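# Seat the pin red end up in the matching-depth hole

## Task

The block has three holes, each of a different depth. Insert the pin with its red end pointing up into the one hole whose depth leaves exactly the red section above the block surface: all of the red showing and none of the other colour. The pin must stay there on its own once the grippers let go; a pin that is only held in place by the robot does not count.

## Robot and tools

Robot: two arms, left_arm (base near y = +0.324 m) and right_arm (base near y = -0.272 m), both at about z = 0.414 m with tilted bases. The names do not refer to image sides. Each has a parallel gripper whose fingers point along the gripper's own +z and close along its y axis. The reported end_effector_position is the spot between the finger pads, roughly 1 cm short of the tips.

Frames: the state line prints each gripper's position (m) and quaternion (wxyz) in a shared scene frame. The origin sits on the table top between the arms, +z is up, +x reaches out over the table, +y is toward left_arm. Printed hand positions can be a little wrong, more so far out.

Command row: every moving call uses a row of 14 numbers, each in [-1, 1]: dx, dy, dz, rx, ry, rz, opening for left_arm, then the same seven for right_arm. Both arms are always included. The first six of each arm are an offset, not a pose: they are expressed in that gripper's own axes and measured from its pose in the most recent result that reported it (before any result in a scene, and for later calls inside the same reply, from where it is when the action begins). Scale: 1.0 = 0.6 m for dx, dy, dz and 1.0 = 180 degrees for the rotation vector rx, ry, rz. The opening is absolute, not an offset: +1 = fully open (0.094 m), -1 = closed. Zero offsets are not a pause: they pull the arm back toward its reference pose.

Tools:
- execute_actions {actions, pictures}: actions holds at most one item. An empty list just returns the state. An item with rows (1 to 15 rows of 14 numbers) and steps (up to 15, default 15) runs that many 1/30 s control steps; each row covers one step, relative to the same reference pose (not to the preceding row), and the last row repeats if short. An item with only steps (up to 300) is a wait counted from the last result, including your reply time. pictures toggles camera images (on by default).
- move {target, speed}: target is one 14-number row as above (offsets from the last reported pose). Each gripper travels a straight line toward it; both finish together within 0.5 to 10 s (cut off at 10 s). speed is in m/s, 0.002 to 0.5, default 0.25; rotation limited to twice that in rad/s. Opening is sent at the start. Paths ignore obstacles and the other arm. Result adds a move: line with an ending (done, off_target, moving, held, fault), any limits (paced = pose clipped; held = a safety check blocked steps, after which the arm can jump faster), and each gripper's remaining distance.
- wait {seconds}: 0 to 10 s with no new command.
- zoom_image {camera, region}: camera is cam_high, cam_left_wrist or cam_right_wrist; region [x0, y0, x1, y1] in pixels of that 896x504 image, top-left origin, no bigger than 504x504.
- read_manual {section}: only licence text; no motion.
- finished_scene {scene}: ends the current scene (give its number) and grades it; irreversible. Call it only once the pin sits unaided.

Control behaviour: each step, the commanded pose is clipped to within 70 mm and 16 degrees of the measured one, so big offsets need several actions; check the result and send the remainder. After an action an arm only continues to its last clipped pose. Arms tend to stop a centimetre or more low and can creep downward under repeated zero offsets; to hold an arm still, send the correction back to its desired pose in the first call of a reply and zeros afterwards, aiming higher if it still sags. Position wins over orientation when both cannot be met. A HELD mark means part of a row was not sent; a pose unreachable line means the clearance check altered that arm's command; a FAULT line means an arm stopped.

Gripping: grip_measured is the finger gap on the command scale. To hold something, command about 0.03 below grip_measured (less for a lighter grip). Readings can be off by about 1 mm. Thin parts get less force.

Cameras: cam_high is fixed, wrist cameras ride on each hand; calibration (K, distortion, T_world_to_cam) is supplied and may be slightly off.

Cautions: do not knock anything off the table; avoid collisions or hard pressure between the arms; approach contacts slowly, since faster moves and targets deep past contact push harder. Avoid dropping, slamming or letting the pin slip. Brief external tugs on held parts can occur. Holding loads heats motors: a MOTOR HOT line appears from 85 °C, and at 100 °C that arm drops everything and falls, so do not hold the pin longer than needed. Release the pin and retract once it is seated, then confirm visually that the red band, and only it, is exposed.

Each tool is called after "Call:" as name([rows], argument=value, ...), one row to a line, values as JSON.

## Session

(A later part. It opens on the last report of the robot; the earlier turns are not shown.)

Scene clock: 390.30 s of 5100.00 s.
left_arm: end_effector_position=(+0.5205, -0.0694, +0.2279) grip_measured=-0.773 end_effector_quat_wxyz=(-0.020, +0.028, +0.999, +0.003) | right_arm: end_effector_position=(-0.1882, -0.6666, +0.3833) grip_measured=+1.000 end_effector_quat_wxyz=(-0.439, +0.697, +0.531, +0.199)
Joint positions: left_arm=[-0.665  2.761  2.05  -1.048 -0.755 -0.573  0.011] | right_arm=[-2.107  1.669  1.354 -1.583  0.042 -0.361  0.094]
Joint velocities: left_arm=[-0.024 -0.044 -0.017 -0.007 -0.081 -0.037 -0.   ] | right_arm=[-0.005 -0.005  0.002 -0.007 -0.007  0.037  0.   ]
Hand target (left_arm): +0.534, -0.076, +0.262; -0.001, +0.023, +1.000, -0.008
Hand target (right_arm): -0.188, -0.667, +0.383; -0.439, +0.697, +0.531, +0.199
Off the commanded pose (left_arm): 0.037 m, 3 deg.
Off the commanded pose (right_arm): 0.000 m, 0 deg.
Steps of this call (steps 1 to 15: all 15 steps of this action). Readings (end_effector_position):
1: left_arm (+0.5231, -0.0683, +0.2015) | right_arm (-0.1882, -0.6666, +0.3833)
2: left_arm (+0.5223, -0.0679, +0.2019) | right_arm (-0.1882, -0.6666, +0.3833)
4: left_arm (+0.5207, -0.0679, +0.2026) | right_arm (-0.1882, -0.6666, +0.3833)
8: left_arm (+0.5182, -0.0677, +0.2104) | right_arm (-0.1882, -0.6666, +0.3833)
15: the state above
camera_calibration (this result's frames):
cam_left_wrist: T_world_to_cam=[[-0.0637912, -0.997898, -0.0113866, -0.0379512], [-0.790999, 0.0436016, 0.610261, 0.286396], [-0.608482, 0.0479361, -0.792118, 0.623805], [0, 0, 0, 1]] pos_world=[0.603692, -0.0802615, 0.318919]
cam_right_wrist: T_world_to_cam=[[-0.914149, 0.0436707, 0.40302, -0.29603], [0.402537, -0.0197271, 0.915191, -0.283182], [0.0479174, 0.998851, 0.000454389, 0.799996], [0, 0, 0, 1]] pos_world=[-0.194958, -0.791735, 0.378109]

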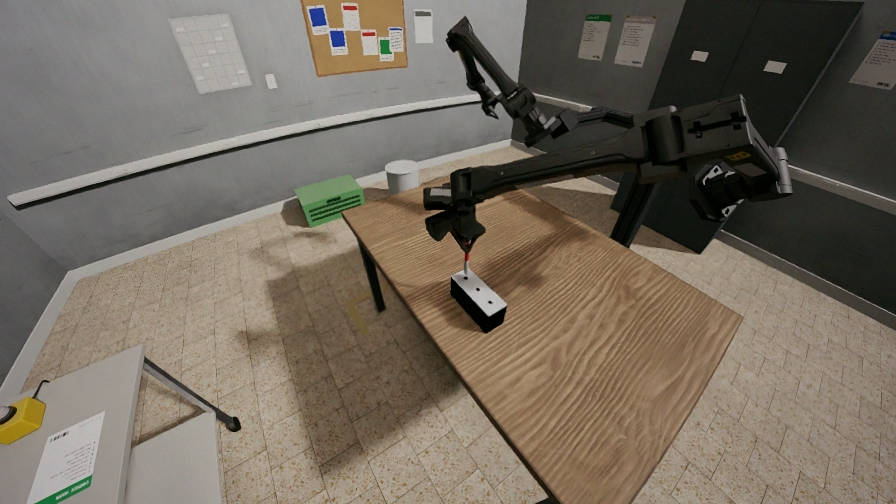

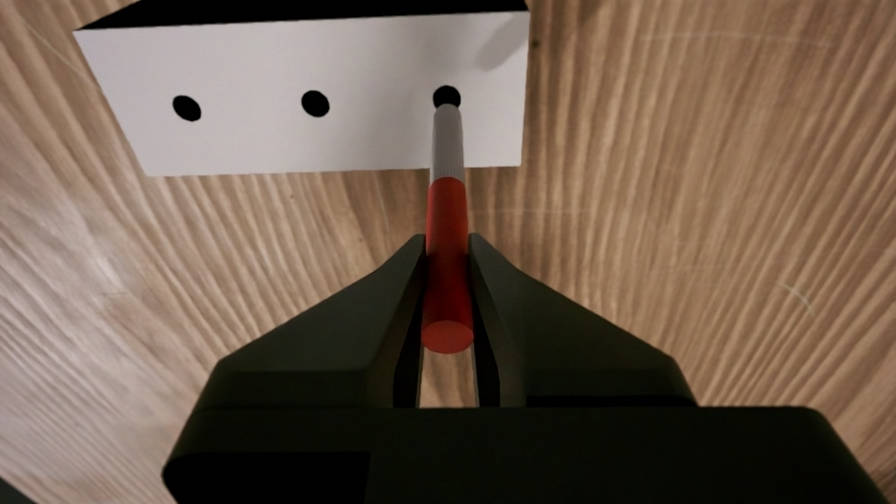

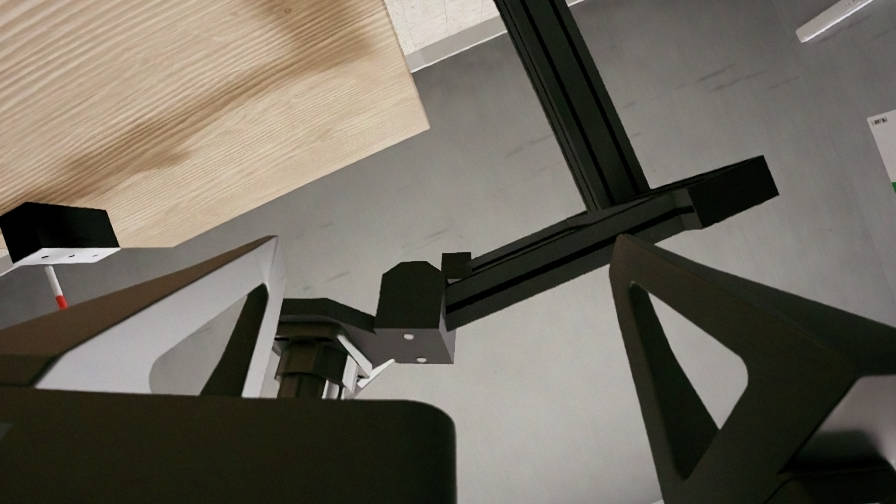

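Call:
move(target=[-0.024,0.208,-0.057,0.006,-0.002,-0.014,-0.805,0,0,0,0,0,0,1], speed=0.08)

Scene clock: 396.60 s of 5100.00 s.
left_arm: end_effector_position=(+0.5311, +0.0487, +0.2533) grip_measured=-0.773 end_effector_quat_wxyz=(-0.029, +0.014, +0.999, -0.000) | right_arm: end_effector_position=(-0.1882, -0.6666, +0.3833) grip_measured=+1.000 end_effector_quat_wxyz=(-0.439, +0.697, +0.531, +0.199)
Joint positions: left_arm=[-0.573  2.466  1.731 -0.955 -0.755 -0.486  0.011] | right_arm=[-2.107  1.669  1.354 -1.583  0.042 -0.361  0.094]
Joint velocities: left_arm=[-0.005 -0.005  0.002 -0.007 -0.066 -0.081 -0.001] | right_arm=[-0.005 -0.005  0.002  0.002  0.081  0.037  0.   ]
Hand target (left_arm): +0.543, +0.055, +0.262; -0.017, +0.006, +1.000, -0.005
Hand target (right_arm): -0.188, -0.667, +0.383; -0.439, +0.697, +0.531, +0.199
Off the commanded pose (left_arm): 0.016 m, 2 deg.
Off the commanded pose (right_arm): 0.000 m, 0 deg.
After step 90, 1.30 s passed at rest.
move: off_target (left_arm)
camera_calibration (this result's frames):
cam_left_wrist: T_world_to_cam=[[-0.0350946, -0.999365, -0.00612338, 0.0644137], [-0.781525, 0.0236248, 0.623426, 0.266764], [-0.622886, 0.0266645, -0.781858, 0.650803], [0, 0, 0, 1]] pos_world=[0.616119, 0.0407172, 0.342922]
cam_right_wrist: T_world_to_cam=[[-0.914149, 0.0436707, 0.40302, -0.29603], [0.402537, -0.0197271, 0.915191, -0.283182], [0.0479174, 0.998851, 0.000454389, 0.799996], [0, 0, 0, 1]] pos_world=[-0.194958, -0.791735, 0.378109]

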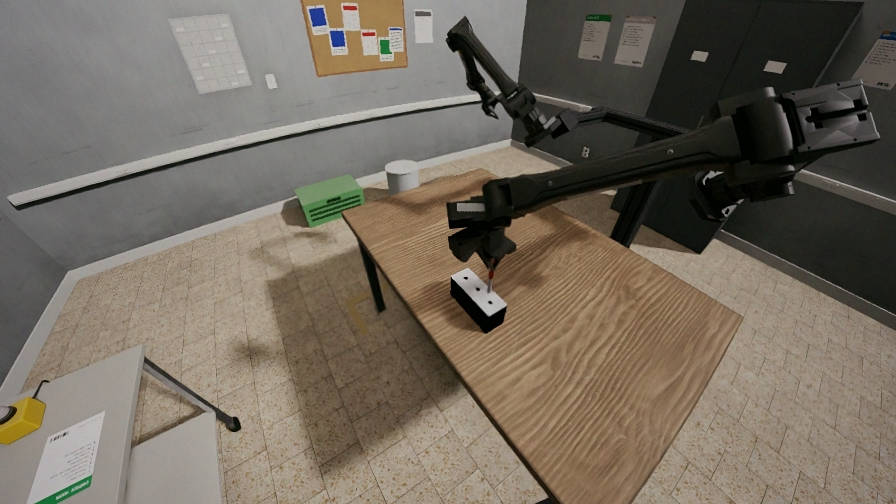

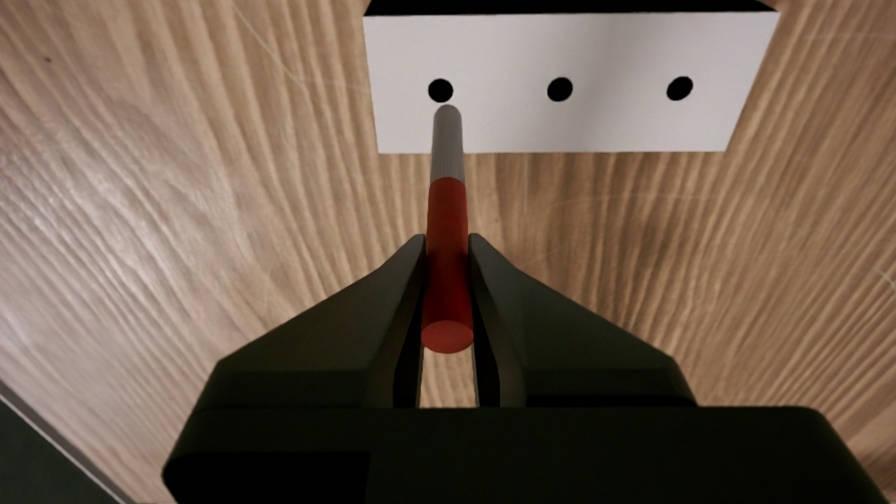

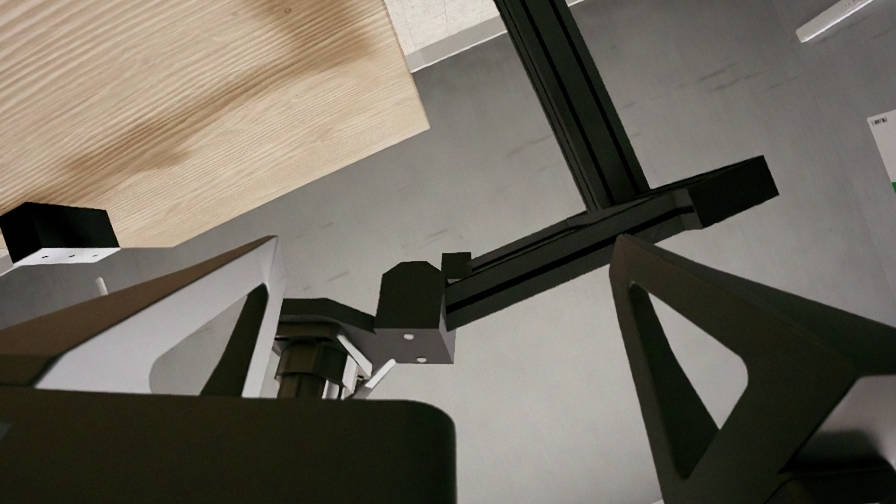

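Call:
move(target=[-0.019,0.008,0.056,0.004,-0.007,-0.005,-0.805,0,0,0,0,0,0,1], speed=0.03)

Call:
zoom_image(camera="cam_left_wrist", region=[380,70,520,190])

Scene clock: 403.17 s of 5100.00 s.
left_arm: end_effector_position=(+0.5390, +0.0536, +0.2226) grip_measured=-0.773 end_effector_quat_wxyz=(-0.021, +0.006, +1.000, -0.006) | right_arm: end_effector_position=(-0.1882, -0.6666, +0.3833) grip_measured=+1.000 end_effector_quat_wxyz=(-0.439, +0.697, +0.531, +0.199)
Joint positions: left_arm=[-0.529  2.488  1.725 -0.86  -0.755 -0.425  0.011] | right_arm=[-2.107  1.669  1.354 -1.583  0.042 -0.361  0.094]
Joint velocities: left_arm=[ 0.005 -0.005  0.017  0.002  0.022 -0.037 -0.001] | right_arm=[-0.005 -0.024 -0.002 -0.007 -0.022  0.022  0.   ]
Hand target (left_arm): +0.540, +0.054, +0.219; -0.018, +0.006, +1.000, -0.006
Hand target (right_arm): -0.188, -0.667, +0.383; -0.439, +0.697, +0.531, +0.199
Off the commanded pose (left_arm): 0.004 m, 0 deg.
Off the commanded pose (right_arm): 0.000 m, 0 deg.
After step 90, 2.03 s passed at rest.
move: done
camera_calibration (this result's frames):
cam_left_wrist: T_world_to_cam=[[-0.0184273, -0.99982, 0.00446833, 0.0580995], [-0.790995, 0.0173118, 0.611577, 0.300017], [-0.611545, 0.00773531, -0.791172, 0.628533], [0, 0, 0, 1]] pos_world=[0.622759, 0.0480334, 0.313534]
cam_right_wrist: T_world_to_cam=[[-0.914149, 0.0436707, 0.40302, -0.29603], [0.402537, -0.0197271, 0.915191, -0.283182], [0.0479174, 0.998851, 0.000454389, 0.799996], [0, 0, 0, 1]] pos_world=[-0.194958, -0.791735, 0.378109]

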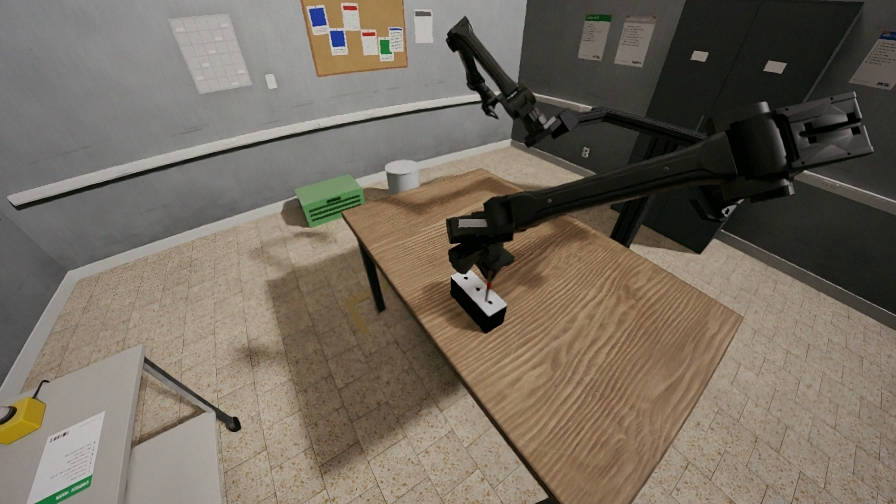

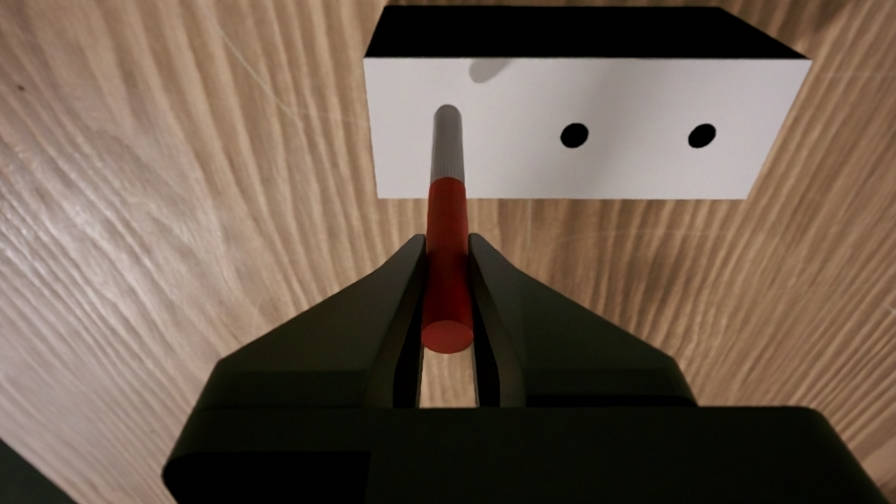

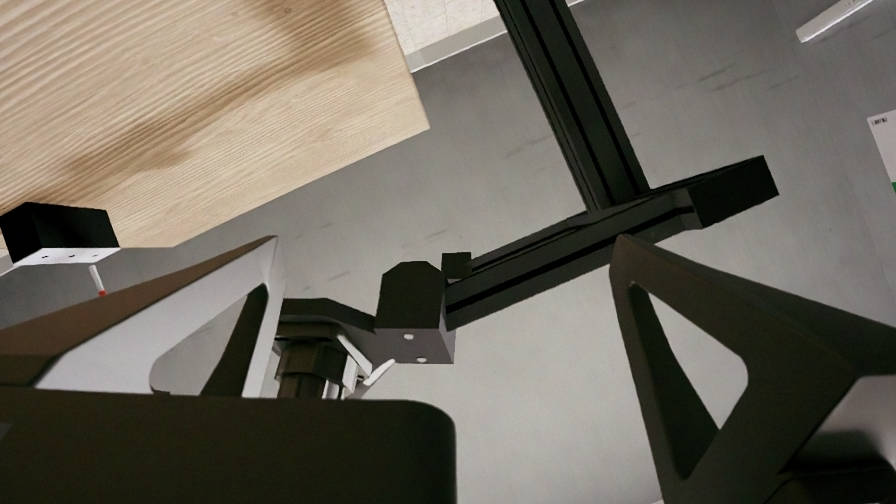

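Region (380, 70, 520, 190) of cam_left_wrist's 896x504 image, scaled by 3.600, with more detail than that image has; it fills the top 432 rows of this view, and the rest is white.

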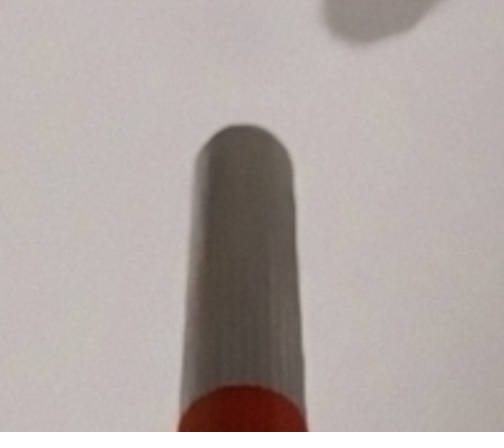

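Call:
move(target=[0.032,0,0.002,-0.002,0.003,0,-0.805,0,0,0,0,0,0,1], speed=0.03)

Scene clock: 413.67 s of 5100.00 s.
left_arm: end_effector_position=(+0.5098, +0.0547, +0.2120) grip_measured=-0.773 end_effector_quat_wxyz=(-0.040, +0.020, +0.999, +0.003) | right_arm: end_effector_position=(-0.1882, -0.6666, +0.3833) grip_measured=+1.000 end_effector_quat_wxyz=(-0.439, +0.697, +0.531, +0.199)
Joint positions: left_arm=[-0.529  2.488  1.666 -0.859 -0.755 -0.437  0.011] | right_arm=[-2.107  1.669  1.354 -1.583  0.042 -0.361  0.094]
Joint velocities: left_arm=[-0.005 -0.015  0.012  0.027 -0.022 -0.051 -0.001] | right_arm=[-0.005  0.005  0.002 -0.007 -0.081 -0.051  0.   ]
Hand target (left_arm): +0.520, +0.054, +0.222; -0.026, +0.006, +1.000, -0.003
Hand target (right_arm): -0.188, -0.667, +0.383; -0.439, +0.697, +0.531, +0.199
Off the commanded pose (left_arm): 0.014 m, 2 deg.
Off the commanded pose (right_arm): 0.000 m, 0 deg.
After step 90, 6.57 s passed at rest.
move: off_target (left_arm)
camera_calibration (this result's frames):
cam_left_wrist: T_world_to_cam=[[-0.047737, -0.998799, -0.0110088, 0.0768392], [-0.766759, 0.0295788, 0.641253, 0.26405], [-0.640158, 0.0390526, -0.76725, 0.610173], [0, 0, 0, 1]] pos_world=[0.596738, 0.0451077, 0.299678]
cam_right_wrist: T_world_to_cam=[[-0.914149, 0.0436707, 0.40302, -0.29603], [0.402537, -0.0197271, 0.915191, -0.283182], [0.0479174, 0.998851, 0.000454389, 0.799996], [0, 0, 0, 1]] pos_world=[-0.194958, -0.791735, 0.378109]

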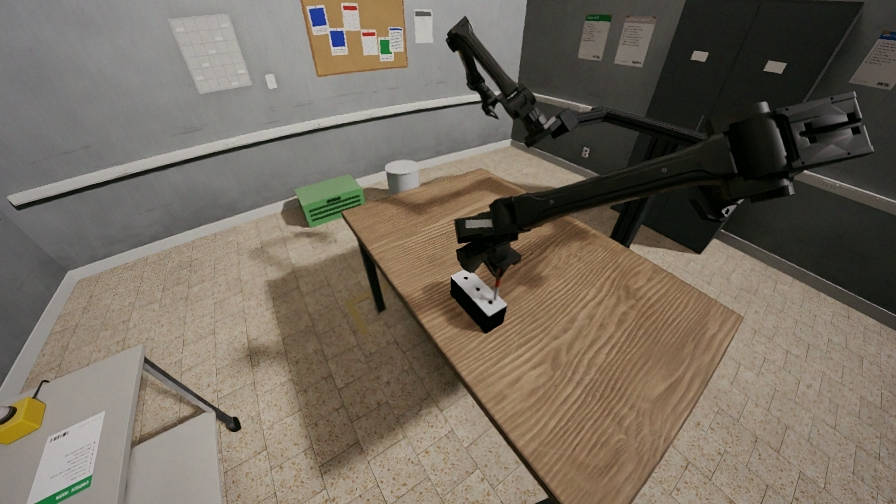

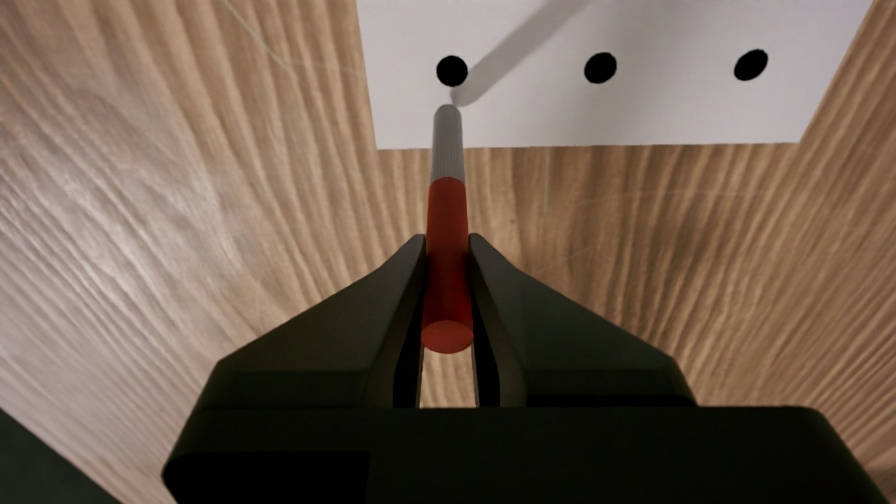

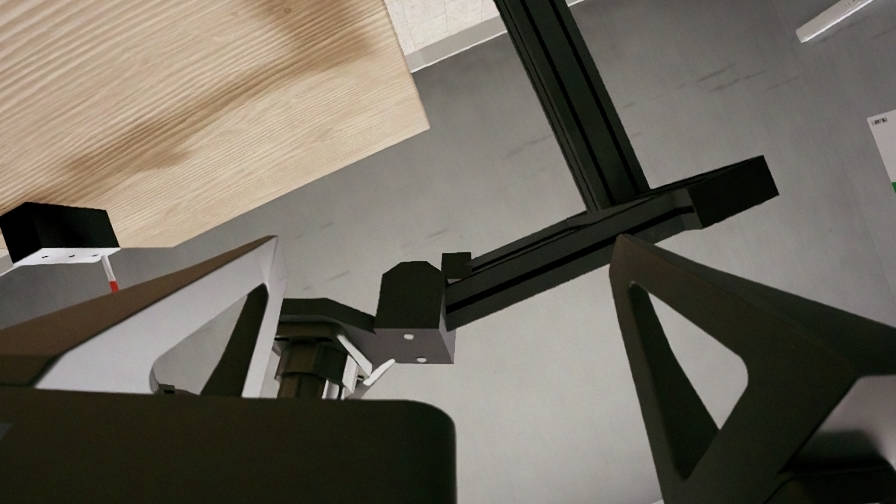

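Call:
execute_actions([
  {"rows":[[-0.022,0,-0.018,0.004,-0.01,-0.009,-0.805,0,0,0,0,0,0,1],[-0.028,0,-0.018,0.005,-0.011,-0.009,-0.805,0,0,0,0,0,0,1],[-0.034,0,-0.018,0.005,-0.012,-0.009,-0.805,0,0,0,0,0,0,1],[-0.04,0.001,-0.018,0.005,-0.013,-0.009,-0.805,0,0,0,0,0,0,1],[-0.046,0.001,-0.018,0.006,-0.014,-0.009,-0.805,0,0,0,0,0,0,1],[-0.051,0.001,-0.018,0.006,-0.014,-0.009,-0.805,0,0,0,0,0,0,1]]},
], pictures=false)

Call:
wait(seconds=0.4)

Call:
zoom_image(camera="cam_left_wrist", region=[380,70,520,190])

Scene clock: 425.73 s of 5100.00 s.
left_arm: end_effector_position=(+0.5242, +0.0536, +0.2167) grip_measured=-0.773 end_effector_quat_wxyz=(-0.031, +0.015, +0.999, -0.002) | right_arm: end_effector_position=(-0.1882, -0.6666, +0.3833) grip_measured=+1.000 end_effector_quat_wxyz=(-0.439, +0.697, +0.531, +0.199)
Joint positions: left_arm=[-0.529  2.488  1.695 -0.858 -0.755 -0.426  0.011] | right_arm=[-2.107  1.669  1.354 -1.583  0.042 -0.361  0.094]
Joint velocities: left_arm=[-0.024 -0.005 -0.007 -0.007 -0.051  0.037 -0.   ] | right_arm=[-0.005 -0.005 -0.017 -0.012 -0.095  0.007  0.   ]
Hand target (left_arm): +0.541, +0.055, +0.220; -0.018, +0.005, +1.000, -0.006
Hand target (right_arm): -0.188, -0.667, +0.383; -0.439, +0.697, +0.531, +0.199
Off the commanded pose (left_arm): 0.017 m, 2 deg.
Off the commanded pose (right_arm): 0.000 m, 0 deg.
Steps of this call (steps 1 to 90: nothing new was sent; then 8.57 s passed at rest; steps 91 to 105: all 15 steps of this action). Readings (end_effector_position):
91: left_arm (+0.5101, +0.0545, +0.2120) | right_arm (-0.1882, -0.6666, +0.3833)
92: left_arm (+0.5101, +0.0545, +0.2120) | right_arm (-0.1882, -0.6666, +0.3833)
94: left_arm (+0.5101, +0.0545, +0.2120) | right_arm (-0.1882, -0.6666, +0.3833)
98: left_arm (+0.5155, +0.0540, +0.2137) | right_arm (-0.1882, -0.6666, +0.3833)
105: the state above

Scene clock: 426.13 s of 5100.00 s.
left_arm: end_effector_position=(+0.5242, +0.0536, +0.2167) grip_measured=-0.773 end_effector_quat_wxyz=(-0.031, +0.015, +0.999, -0.002) | right_arm: end_effector_position=(-0.1882, -0.6666, +0.3833) grip_measured=+1.000 end_effector_quat_wxyz=(-0.439, +0.697, +0.531, +0.199)
Joint positions: left_arm=[-0.529  2.488  1.695 -0.858 -0.755 -0.425  0.011] | right_arm=[-2.107  1.669  1.354 -1.583  0.042 -0.361  0.094]
Joint velocities: left_arm=[-0.005 -0.005 -0.002 -0.027  0.007  0.022 -0.001] | right_arm=[-0.005 -0.015 -0.022 -0.007 -0.022  0.022  0.   ]
Hand target (left_arm): +0.541, +0.055, +0.220; -0.018, +0.005, +1.000, -0.006
Hand target (right_arm): -0.188, -0.667, +0.383; -0.439, +0.697, +0.531, +0.199
Off the commanded pose (left_arm): 0.017 m, 2 deg.
Off the commanded pose (right_arm): 0.000 m, 0 deg.
Steps of this call (steps 1 to 12: nothing new was sent). Readings (end_effector_position):
1: left_arm (+0.5242, +0.0536, +0.2167) | right_arm (-0.1882, -0.6666, +0.3833)
2: left_arm (+0.5242, +0.0536, +0.2167) | right_arm (-0.1882, -0.6666, +0.3833)
4: left_arm (+0.5242, +0.0536, +0.2167) | right_arm (-0.1882, -0.6666, +0.3833)
8: left_arm (+0.5242, +0.0536, +0.2167) | right_arm (-0.1882, -0.6666, +0.3833)
12: the state above
camera_calibration (this result's frames):
cam_left_wrist: T_world_to_cam=[[-0.0383132, -0.999262, -0.00285937, 0.0698306], [-0.77915, 0.0280819, 0.626209, 0.28192], [-0.625666, 0.0262199, -0.77965, 0.618764], [0, 0, 0, 1]] pos_world=[0.609473, 0.0456382, 0.306078]
cam_right_wrist: T_world_to_cam=[[-0.914149, 0.0436707, 0.40302, -0.29603], [0.402537, -0.0197271, 0.915191, -0.283182], [0.0479174, 0.998851, 0.000454389, 0.799996], [0, 0, 0, 1]] pos_world=[-0.194958, -0.791735, 0.378109]

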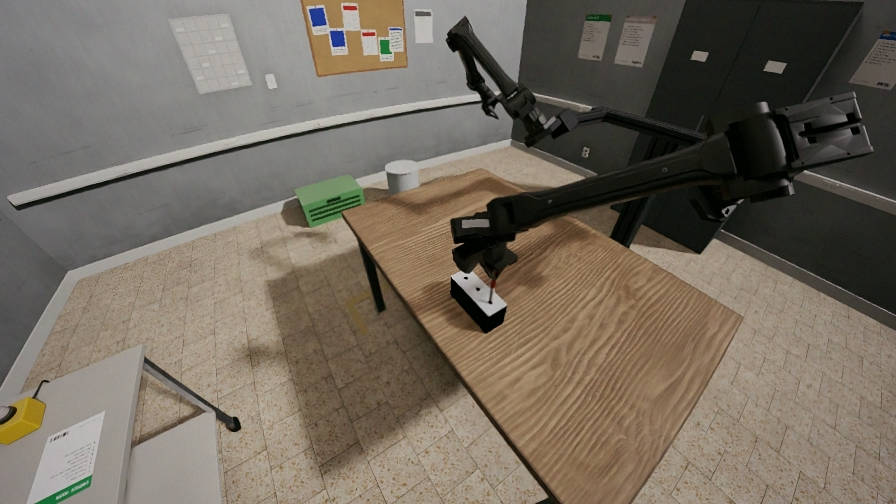

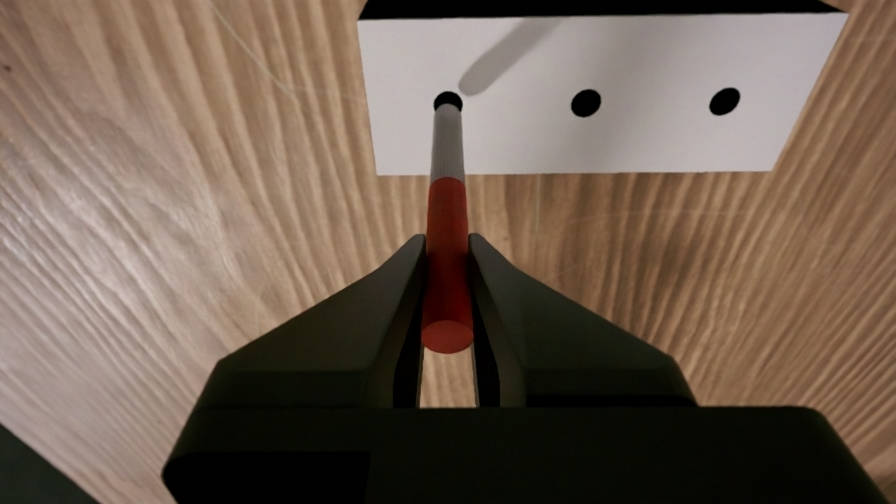

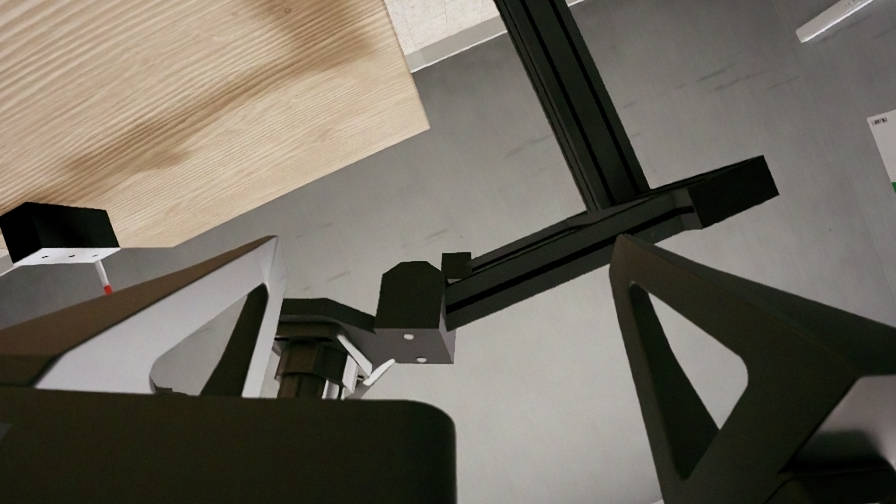

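Region (380, 70, 520, 190) of cam_left_wrist's 896x504 image, scaled by 3.600, with more detail than that image has; it fills the top 432 rows of this view, and the rest is white.

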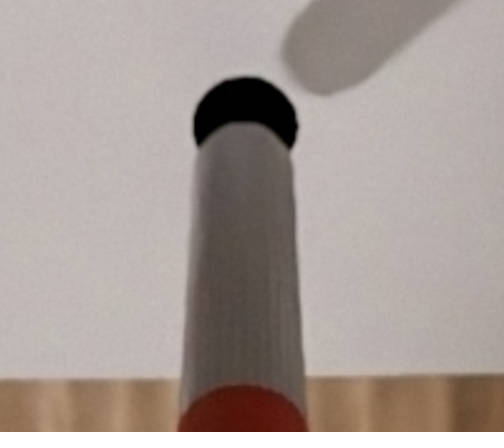

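Nearly; +x ~1 mm, down 5 mm.

Call:
execute_actions([
  {"rows":[[-0.028,0.002,-0.005,0.003,-0.008,-0.006,-0.805,0,0,0,0,0,0,1],[-0.029,0.002,-0.002,0.003,-0.009,-0.006,-0.805,0,0,0,0,0,0,1],[-0.03,0.002,0.001,0.003,-0.009,-0.006,-0.805,0,0,0,0,0,0,1],[-0.03,0.002,0.003,0.003,-0.009,-0.006,-0.805,0,0,0,0,0,0,1]]},
])

Call:
zoom_image(camera="cam_left_wrist", region=[380,70,520,190])

Scene clock: 433.30 s of 5100.00 s.
left_arm: end_effector_position=(+0.5261, +0.0545, +0.2133) grip_measured=-0.773 end_effector_quat_wxyz=(-0.029, +0.016, +0.999, -0.003) | right_arm: end_effector_position=(-0.1882, -0.6666, +0.3833) grip_measured=+1.000 end_effector_quat_wxyz=(-0.439, +0.697, +0.531, +0.199)
Joint positions: left_arm=[-0.523  2.49   1.695 -0.844 -0.755 -0.412  0.011] | right_arm=[-2.107  1.669  1.354 -1.583  0.042 -0.361  0.094]
Joint velocities: left_arm=[-0.015 -0.005  0.022 -0.007 -0.007 -0.007 -0.002] | right_arm=[ 0.005 -0.015 -0.012  0.017 -0.022 -0.037  0.   ]
Hand target (left_arm): +0.542, +0.055, +0.214; -0.017, +0.006, +1.000, -0.006
Hand target (right_arm): -0.188, -0.667, +0.383; -0.439, +0.697, +0.531, +0.199
Off the commanded pose (left_arm): 0.016 m, 2 deg.
Off the commanded pose (right_arm): 0.000 m, 0 deg.
Steps of this call (steps 1 to 90: nothing new was sent; then 3.67 s passed at rest; steps 91 to 105: all 15 steps of this action). Readings (end_effector_position):
91: left_arm (+0.5242, +0.0536, +0.2167) | right_arm (-0.1882, -0.6666, +0.3833)
92: left_arm (+0.5244, +0.0535, +0.2167) | right_arm (-0.1882, -0.6666, +0.3833)
94: left_arm (+0.5252, +0.0531, +0.2163) | right_arm (-0.1882, -0.6666, +0.3833)
98: left_arm (+0.5263, +0.0535, +0.2151) | right_arm (-0.1882, -0.6666, +0.3833)
105: the state above
camera_calibration (this result's frames):
cam_left_wrist: T_world_to_cam=[[-0.0391254, -0.999234, -0.000647455, 0.0707352], [-0.7815, 0.0301962, 0.623173, 0.287306], [-0.622677, 0.0248879, -0.782083, 0.61628], [0, 0, 0, 1]] pos_world=[0.611041, 0.0466675, 0.302986]
cam_right_wrist: T_world_to_cam=[[-0.914149, 0.0436707, 0.40302, -0.29603], [0.402537, -0.0197271, 0.915191, -0.283182], [0.0479174, 0.998851, 0.000454389, 0.799996], [0, 0, 0, 1]] pos_world=[-0.194958, -0.791735, 0.378109]

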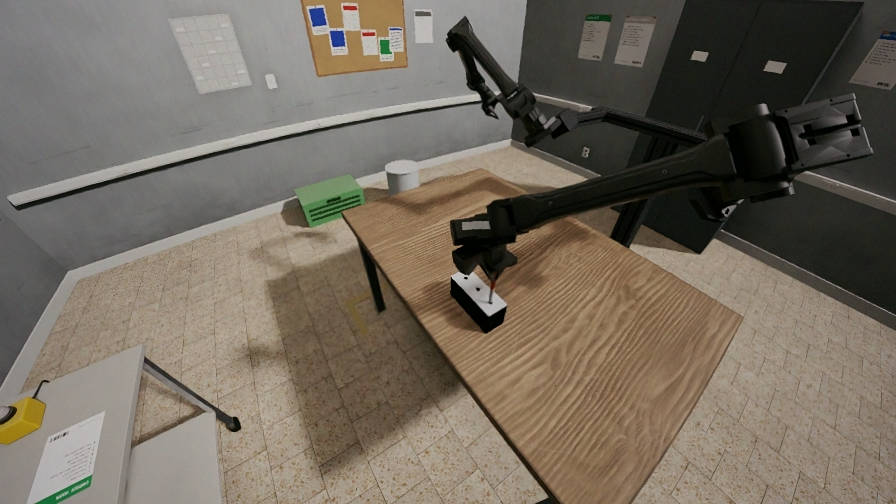

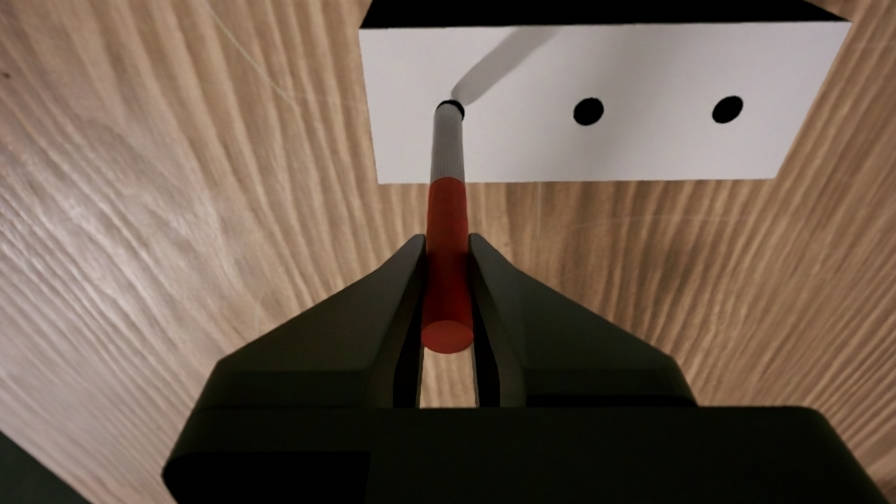

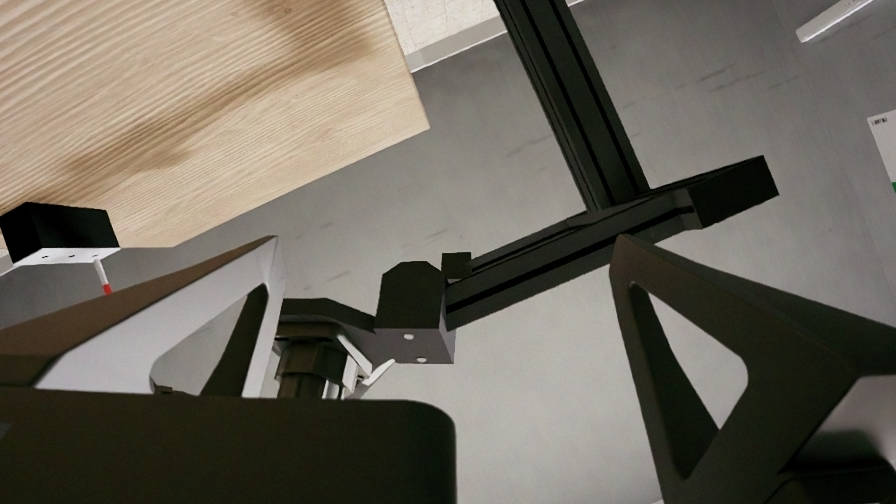

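Region (380, 70, 520, 190) of cam_left_wrist's 896x504 image, scaled by 3.600, with more detail than that image has; it fills the top 432 rows of this view, and the rest is white.

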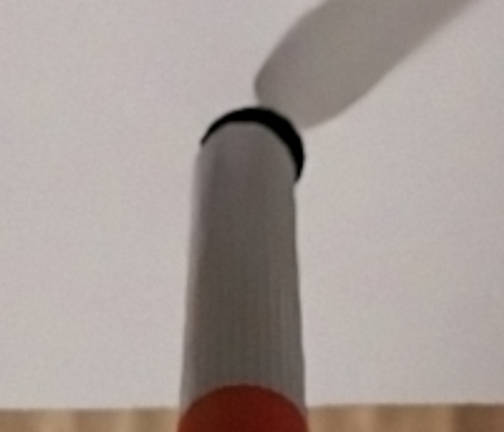

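Shoulder catching up will give −x,−y. Descend.

Call:
execute_actions([
  {"rows":[[-0.026,0,0,0.002,-0.007,-0.006,-0.805,0,0,0,0,0,0,1],[-0.026,0,0.003,0.002,-0.007,-0.006,-0.805,0,0,0,0,0,0,1],[-0.026,0,0.006,0.002,-0.007,-0.006,-0.805,0,0,0,0,0,0,1],[-0.026,0,0.009,0.002,-0.007,-0.006,-0.805,0,0,0,0,0,0,1],[-0.026,0,0.012,0.002,-0.007,-0.006,-0.805,0,0,0,0,0,0,1]]},
])

Call:
zoom_image(camera="cam_left_wrist", region=[380,70,520,190])

Scene clock: 444.17 s of 5100.00 s.
left_arm: end_effector_position=(+0.5235, +0.0536, +0.2033) grip_measured=-0.773 end_effector_quat_wxyz=(-0.031, +0.017, +0.999, -0.002) | right_arm: end_effector_position=(-0.1882, -0.6666, +0.3833) grip_measured=+1.000 end_effector_quat_wxyz=(-0.439, +0.697, +0.531, +0.199)
Joint positions: left_arm=[-0.514  2.504  1.695 -0.828 -0.755 -0.401  0.011] | right_arm=[-2.107  1.669  1.354 -1.583  0.042 -0.361  0.094]
Joint velocities: left_arm=[ 0.005 -0.015  0.012  0.007 -0.022  0.037 -0.   ] | right_arm=[-0.005 -0.005  0.007  0.002 -0.066 -0.066  0.   ]
Hand target (left_arm): +0.541, +0.055, +0.206; -0.018, +0.006, +1.000, -0.005
Hand target (right_arm): -0.188, -0.667, +0.383; -0.439, +0.697, +0.531, +0.199
Off the commanded pose (left_arm): 0.018 m, 2 deg.
Off the commanded pose (right_arm): 0.000 m, 0 deg.
Steps of this call (steps 1 to 90: nothing new was sent; then 7.37 s passed at rest; steps 91 to 105: all 15 steps of this action). Readings (end_effector_position):
91: left_arm (+0.5261, +0.0545, +0.2133) | right_arm (-0.1882, -0.6666, +0.3833)
92: left_arm (+0.5260, +0.0544, +0.2131) | right_arm (-0.1882, -0.6666, +0.3833)
94: left_arm (+0.5260, +0.0538, +0.2123) | right_arm (-0.1882, -0.6666, +0.3833)
98: left_arm (+0.5251, +0.0531, +0.2076) | right_arm (-0.1882, -0.6666, +0.3833)
105: the state above
camera_calibration (this result's frames):
cam_left_wrist: T_world_to_cam=[[-0.0420867, -0.999112, -0.00204332, 0.0715326], [-0.778756, 0.0315231, 0.626535, 0.289298], [-0.625914, 0.02796, -0.779391, 0.607896], [0, 0, 0, 1]] pos_world=[0.608794, 0.0453527, 0.292679]
cam_right_wrist: T_world_to_cam=[[-0.914149, 0.0436707, 0.40302, -0.29603], [0.402537, -0.0197271, 0.915191, -0.283182], [0.0479174, 0.998851, 0.000454389, 0.799996], [0, 0, 0, 1]] pos_world=[-0.194958, -0.791735, 0.378109]

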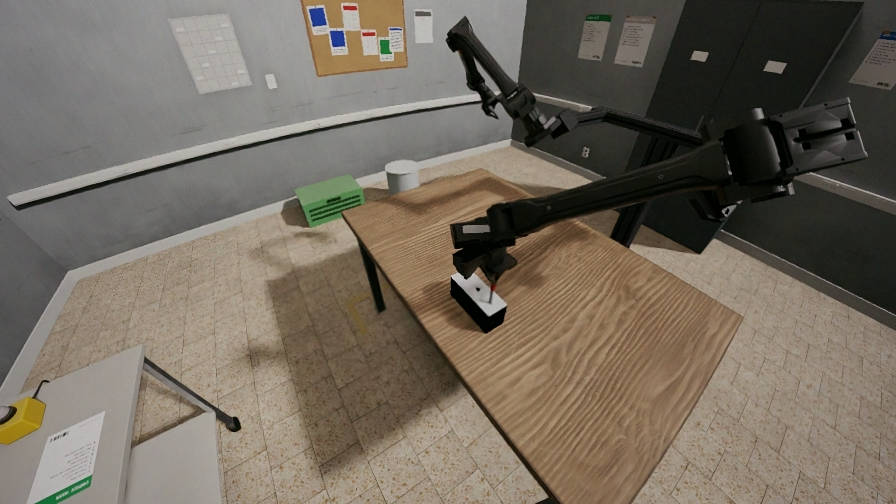

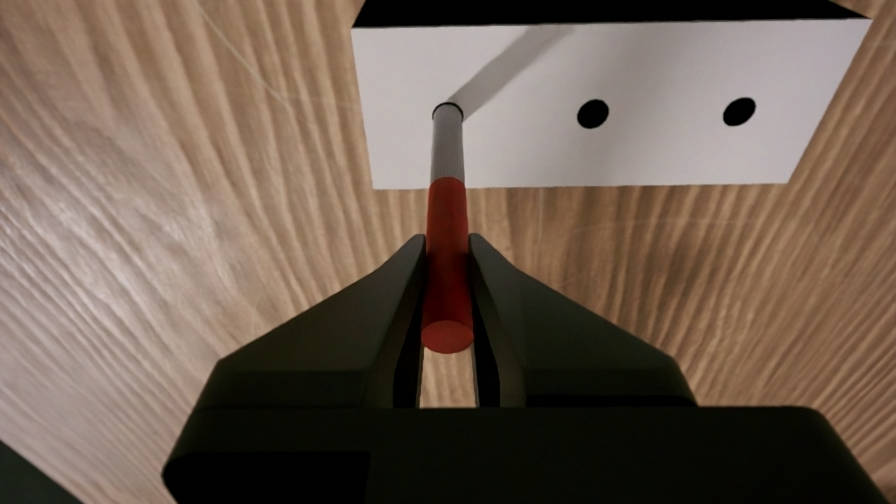

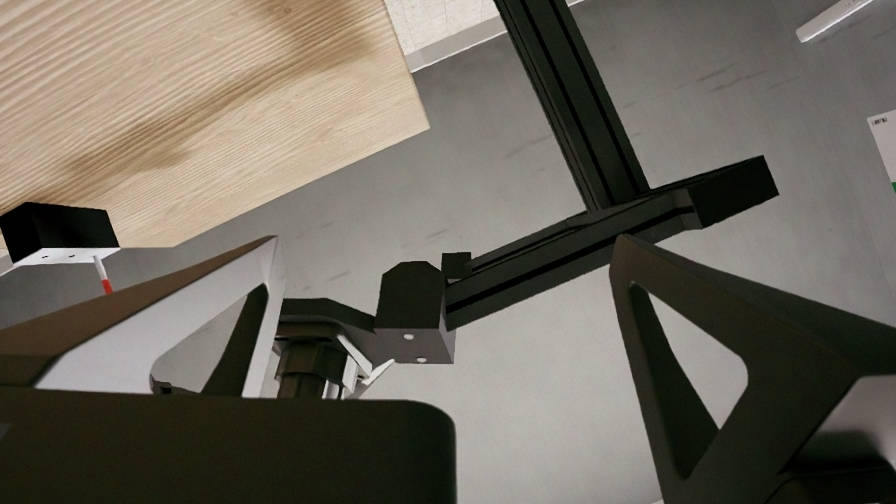

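Region (380, 70, 520, 190) of cam_left_wrist's 896x504 image, scaled by 3.600, with more detail than that image has; it fills the top 432 rows of this view, and the rest is white.

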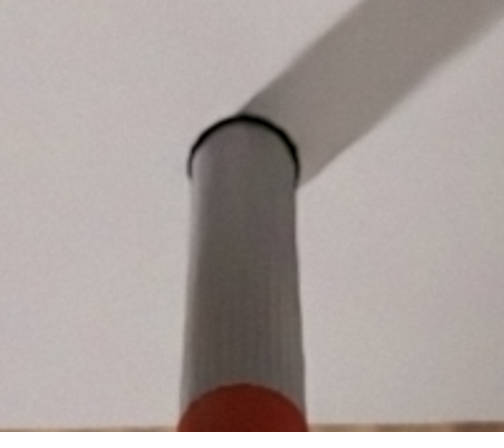

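Call:
execute_actions([
  {"rows":[[-0.031,0.002,0,0.002,-0.0085,-0.007,-0.805,0,0,0,0,0,0,1],[-0.032,0.002,0.006,0.002,-0.0085,-0.007,-0.805,0,0,0,0,0,0,1],[-0.033,0.002,0.012,0.002,-0.0085,-0.007,-0.805,0,0,0,0,0,0,1],[-0.033,0.002,0.018,0.002,-0.0085,-0.007,-0.805,0,0,0,0,0,0,1],[-0.034,0.002,0.024,0.002,-0.0085,-0.007,-0.805,0,0,0,0,0,0,1]]},
], pictures=false)

Call:
execute_actions([
  {"rows":[[-0.031,0.002,0,0.002,-0.0085,-0.007,-0.805,0,0,0,0,0,0,1],[-0.032,0.002,0.006,0.002,-0.0085,-0.007,-0.805,0,0,0,0,0,0,1],[-0.032,0.002,0.012,0.002,-0.0085,-0.007,-0.805,0,0,0,0,0,0,1],[-0.033,0.002,0.018,0.002,-0.0085,-0.007,-0.805,0,0,0,0,0,0,1],[-0.033,0.002,0.024,0.002,-0.0085,-0.007,-0.805,0,0,0,0,0,0,1]]},
], pictures=false)

Call:
execute_actions([
  {"rows":[[-0.031,0.002,0,0.002,-0.0085,-0.007,-0.805,0,0,0,0,0,0,1],[-0.032,0.002,0.006,0.002,-0.0085,-0.007,-0.805,0,0,0,0,0,0,1],[-0.032,0.002,0.012,0.002,-0.0085,-0.007,-0.805,0,0,0,0,0,0,1],[-0.033,0.002,0.018,0.002,-0.0085,-0.007,-0.805,0,0,0,0,0,0,1],[-0.033,0.002,0.024,0.002,-0.0085,-0.007,-0.805,0,0,0,0,0,0,1]]},
])

Scene clock: 462.93 s of 5100.00 s.
left_arm: end_effector_position=(+0.5246, +0.0534, +0.1847) grip_measured=-0.773 end_effector_quat_wxyz=(-0.031, +0.016, +0.999, -0.001) | right_arm: end_effector_position=(-0.1882, -0.6666, +0.3833) grip_measured=+1.000 end_effector_quat_wxyz=(-0.439, +0.697, +0.531, +0.199)
Joint positions: left_arm=[-0.493  2.531  1.707 -0.796 -0.758 -0.376  0.011] | right_arm=[-2.107  1.669  1.354 -1.583  0.042 -0.361  0.094]
Joint velocities: left_arm=[-0.005 -0.005  0.012 -0.007 -0.007  0.037 -0.   ] | right_arm=[ 0.005 -0.015  0.007 -0.012  0.007  0.022  0.   ]
Hand target (left_arm): +0.542, +0.055, +0.188; -0.018, +0.006, +1.000, -0.005
Hand target (right_arm): -0.188, -0.667, +0.383; -0.439, +0.697, +0.531, +0.199
Off the commanded pose (left_arm): 0.019 m, 2 deg.
Off the commanded pose (right_arm): 0.000 m, 0 deg.
Steps of this call (steps 1 to 90: nothing new was sent; then 15.27 s passed at rest; steps 91 to 105: all 15 steps of this action). Readings (end_effector_position):
91: left_arm (+0.5236, +0.0536, +0.2033) | right_arm (-0.1882, -0.6666, +0.3833)
92: left_arm (+0.5238, +0.0534, +0.2031) | right_arm (-0.1882, -0.6666, +0.3833)
94: left_arm (+0.5251, +0.0531, +0.2013) | right_arm (-0.1882, -0.6666, +0.3833)
98: left_arm (+0.5245, +0.0531, +0.1920) | right_arm (-0.1882, -0.6666, +0.3833)
105: the state above

Scene clock: 463.43 s of 5100.00 s.
left_arm: end_effector_position=(+0.5255, +0.0535, +0.1663) grip_measured=-0.773 end_effector_quat_wxyz=(-0.031, +0.015, +0.999, +0.000) | right_arm: end_effector_position=(-0.1882, -0.6666, +0.3833) grip_measured=+1.000 end_effector_quat_wxyz=(-0.439, +0.697, +0.531, +0.199)
Joint positions: left_arm=[-0.473  2.557  1.719 -0.763 -0.761 -0.35   0.011] | right_arm=[-2.107  1.669  1.354 -1.583  0.042 -0.361  0.094]
Joint velocities: left_arm=[-0.015  0.005 -0.002 -0.012 -0.007 -0.007 -0.   ] | right_arm=[-0.005 -0.015 -0.017  0.002  0.022  0.037  0.   ]
Hand target (left_arm): +0.543, +0.055, +0.169; -0.018, +0.005, +1.000, -0.003
Hand target (right_arm): -0.188, -0.667, +0.383; -0.439, +0.697, +0.531, +0.199
Off the commanded pose (left_arm): 0.018 m, 2 deg.
Off the commanded pose (right_arm): 0.000 m, 0 deg.
Steps of this call (steps 1 to 15: all 15 steps of this action). Readings (end_effector_position):
1: left_arm (+0.5249, +0.0535, +0.1847) | right_arm (-0.1882, -0.6666, +0.3833)
2: left_arm (+0.5252, +0.0533, +0.1844) | right_arm (-0.1882, -0.6666, +0.3833)
4: left_arm (+0.5257, +0.0531, +0.1825) | right_arm (-0.1882, -0.6666, +0.3833)
8: left_arm (+0.5250, +0.0528, +0.1733) | right_arm (-0.1882, -0.6666, +0.3833)
15: the state above

Scene clock: 463.93 s of 5100.00 s.
left_arm: end_effector_position=(+0.5259, +0.0531, +0.1486) grip_measured=-0.773 end_effector_quat_wxyz=(-0.031, +0.015, +0.999, +0.002) | right_arm: end_effector_position=(-0.1882, -0.6666, +0.3833) grip_measured=+1.000 end_effector_quat_wxyz=(-0.439, +0.697, +0.531, +0.199)
Joint positions: left_arm=[-0.454  2.584  1.733 -0.733 -0.764 -0.325  0.011] | right_arm=[-2.107  1.669  1.354 -1.583  0.042 -0.361  0.094]
Joint velocities: left_arm=[-0.005 -0.005  0.007  0.012  0.095 -0.022  0.   ] | right_arm=[-0.015 -0.005 -0.007 -0.017  0.051  0.022  0.   ]
Hand target (left_arm): +0.544, +0.055, +0.151; -0.018, +0.004, +1.000, -0.002
Hand target (right_arm): -0.188, -0.667, +0.383; -0.439, +0.697, +0.531, +0.199
Off the commanded pose (left_arm): 0.019 m, 2 deg.
Off the commanded pose (right_arm): 0.000 m, 0 deg.
Steps of this call (steps 1 to 15: all 15 steps of this action). Readings (end_effector_position):
1: left_arm (+0.5257, +0.0535, +0.1664) | right_arm (-0.1882, -0.6666, +0.3833)
2: left_arm (+0.5259, +0.0532, +0.1662) | right_arm (-0.1882, -0.6666, +0.3833)
4: left_arm (+0.5260, +0.0530, +0.1648) | right_arm (-0.1882, -0.6666, +0.3833)
8: left_arm (+0.5257, +0.0531, +0.1570) | right_arm (-0.1882, -0.6666, +0.3833)
15: the state above
camera_calibration (this result's frames):
cam_left_wrist: T_world_to_cam=[[-0.0380025, -0.999233, -0.00941347, 0.070015], [-0.778485, 0.0236983, 0.627216, 0.325694], [-0.626512, 0.031164, -0.778788, 0.566829], [0, 0, 0, 1]] pos_world=[0.611334, 0.0445783, 0.237818]
cam_right_wrist: T_world_to_cam=[[-0.914149, 0.0436707, 0.40302, -0.29603], [0.402537, -0.0197271, 0.915191, -0.283182], [0.0479174, 0.998851, 0.000454389, 0.799996], [0, 0, 0, 1]] pos_world=[-0.194958, -0.791735, 0.378109]

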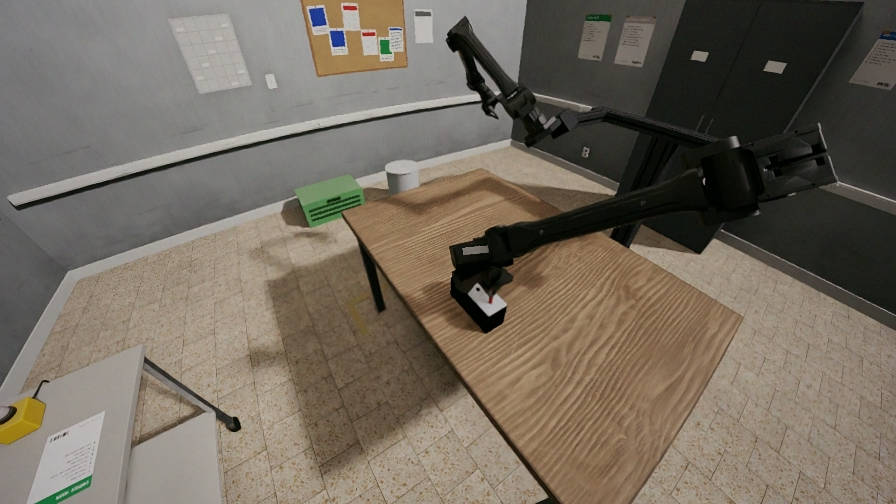

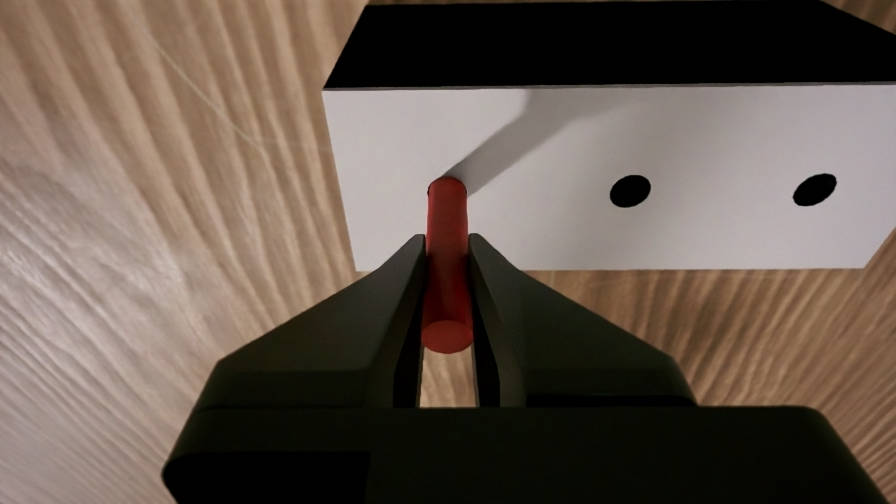

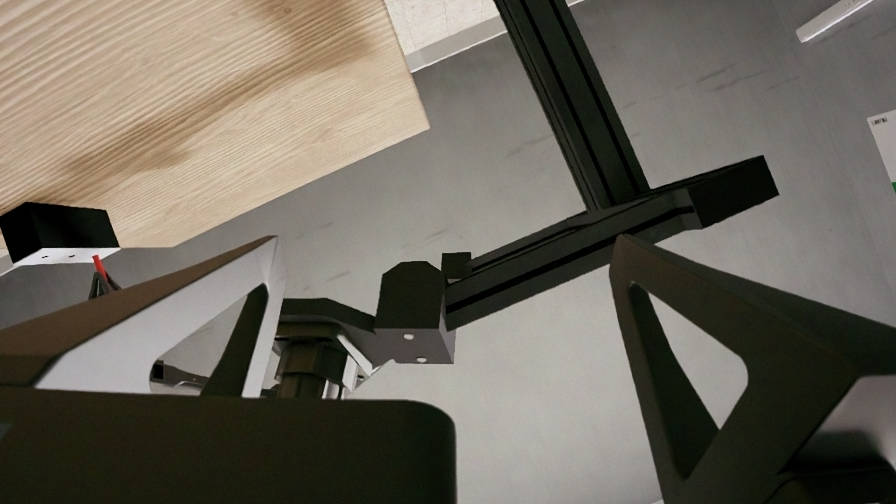

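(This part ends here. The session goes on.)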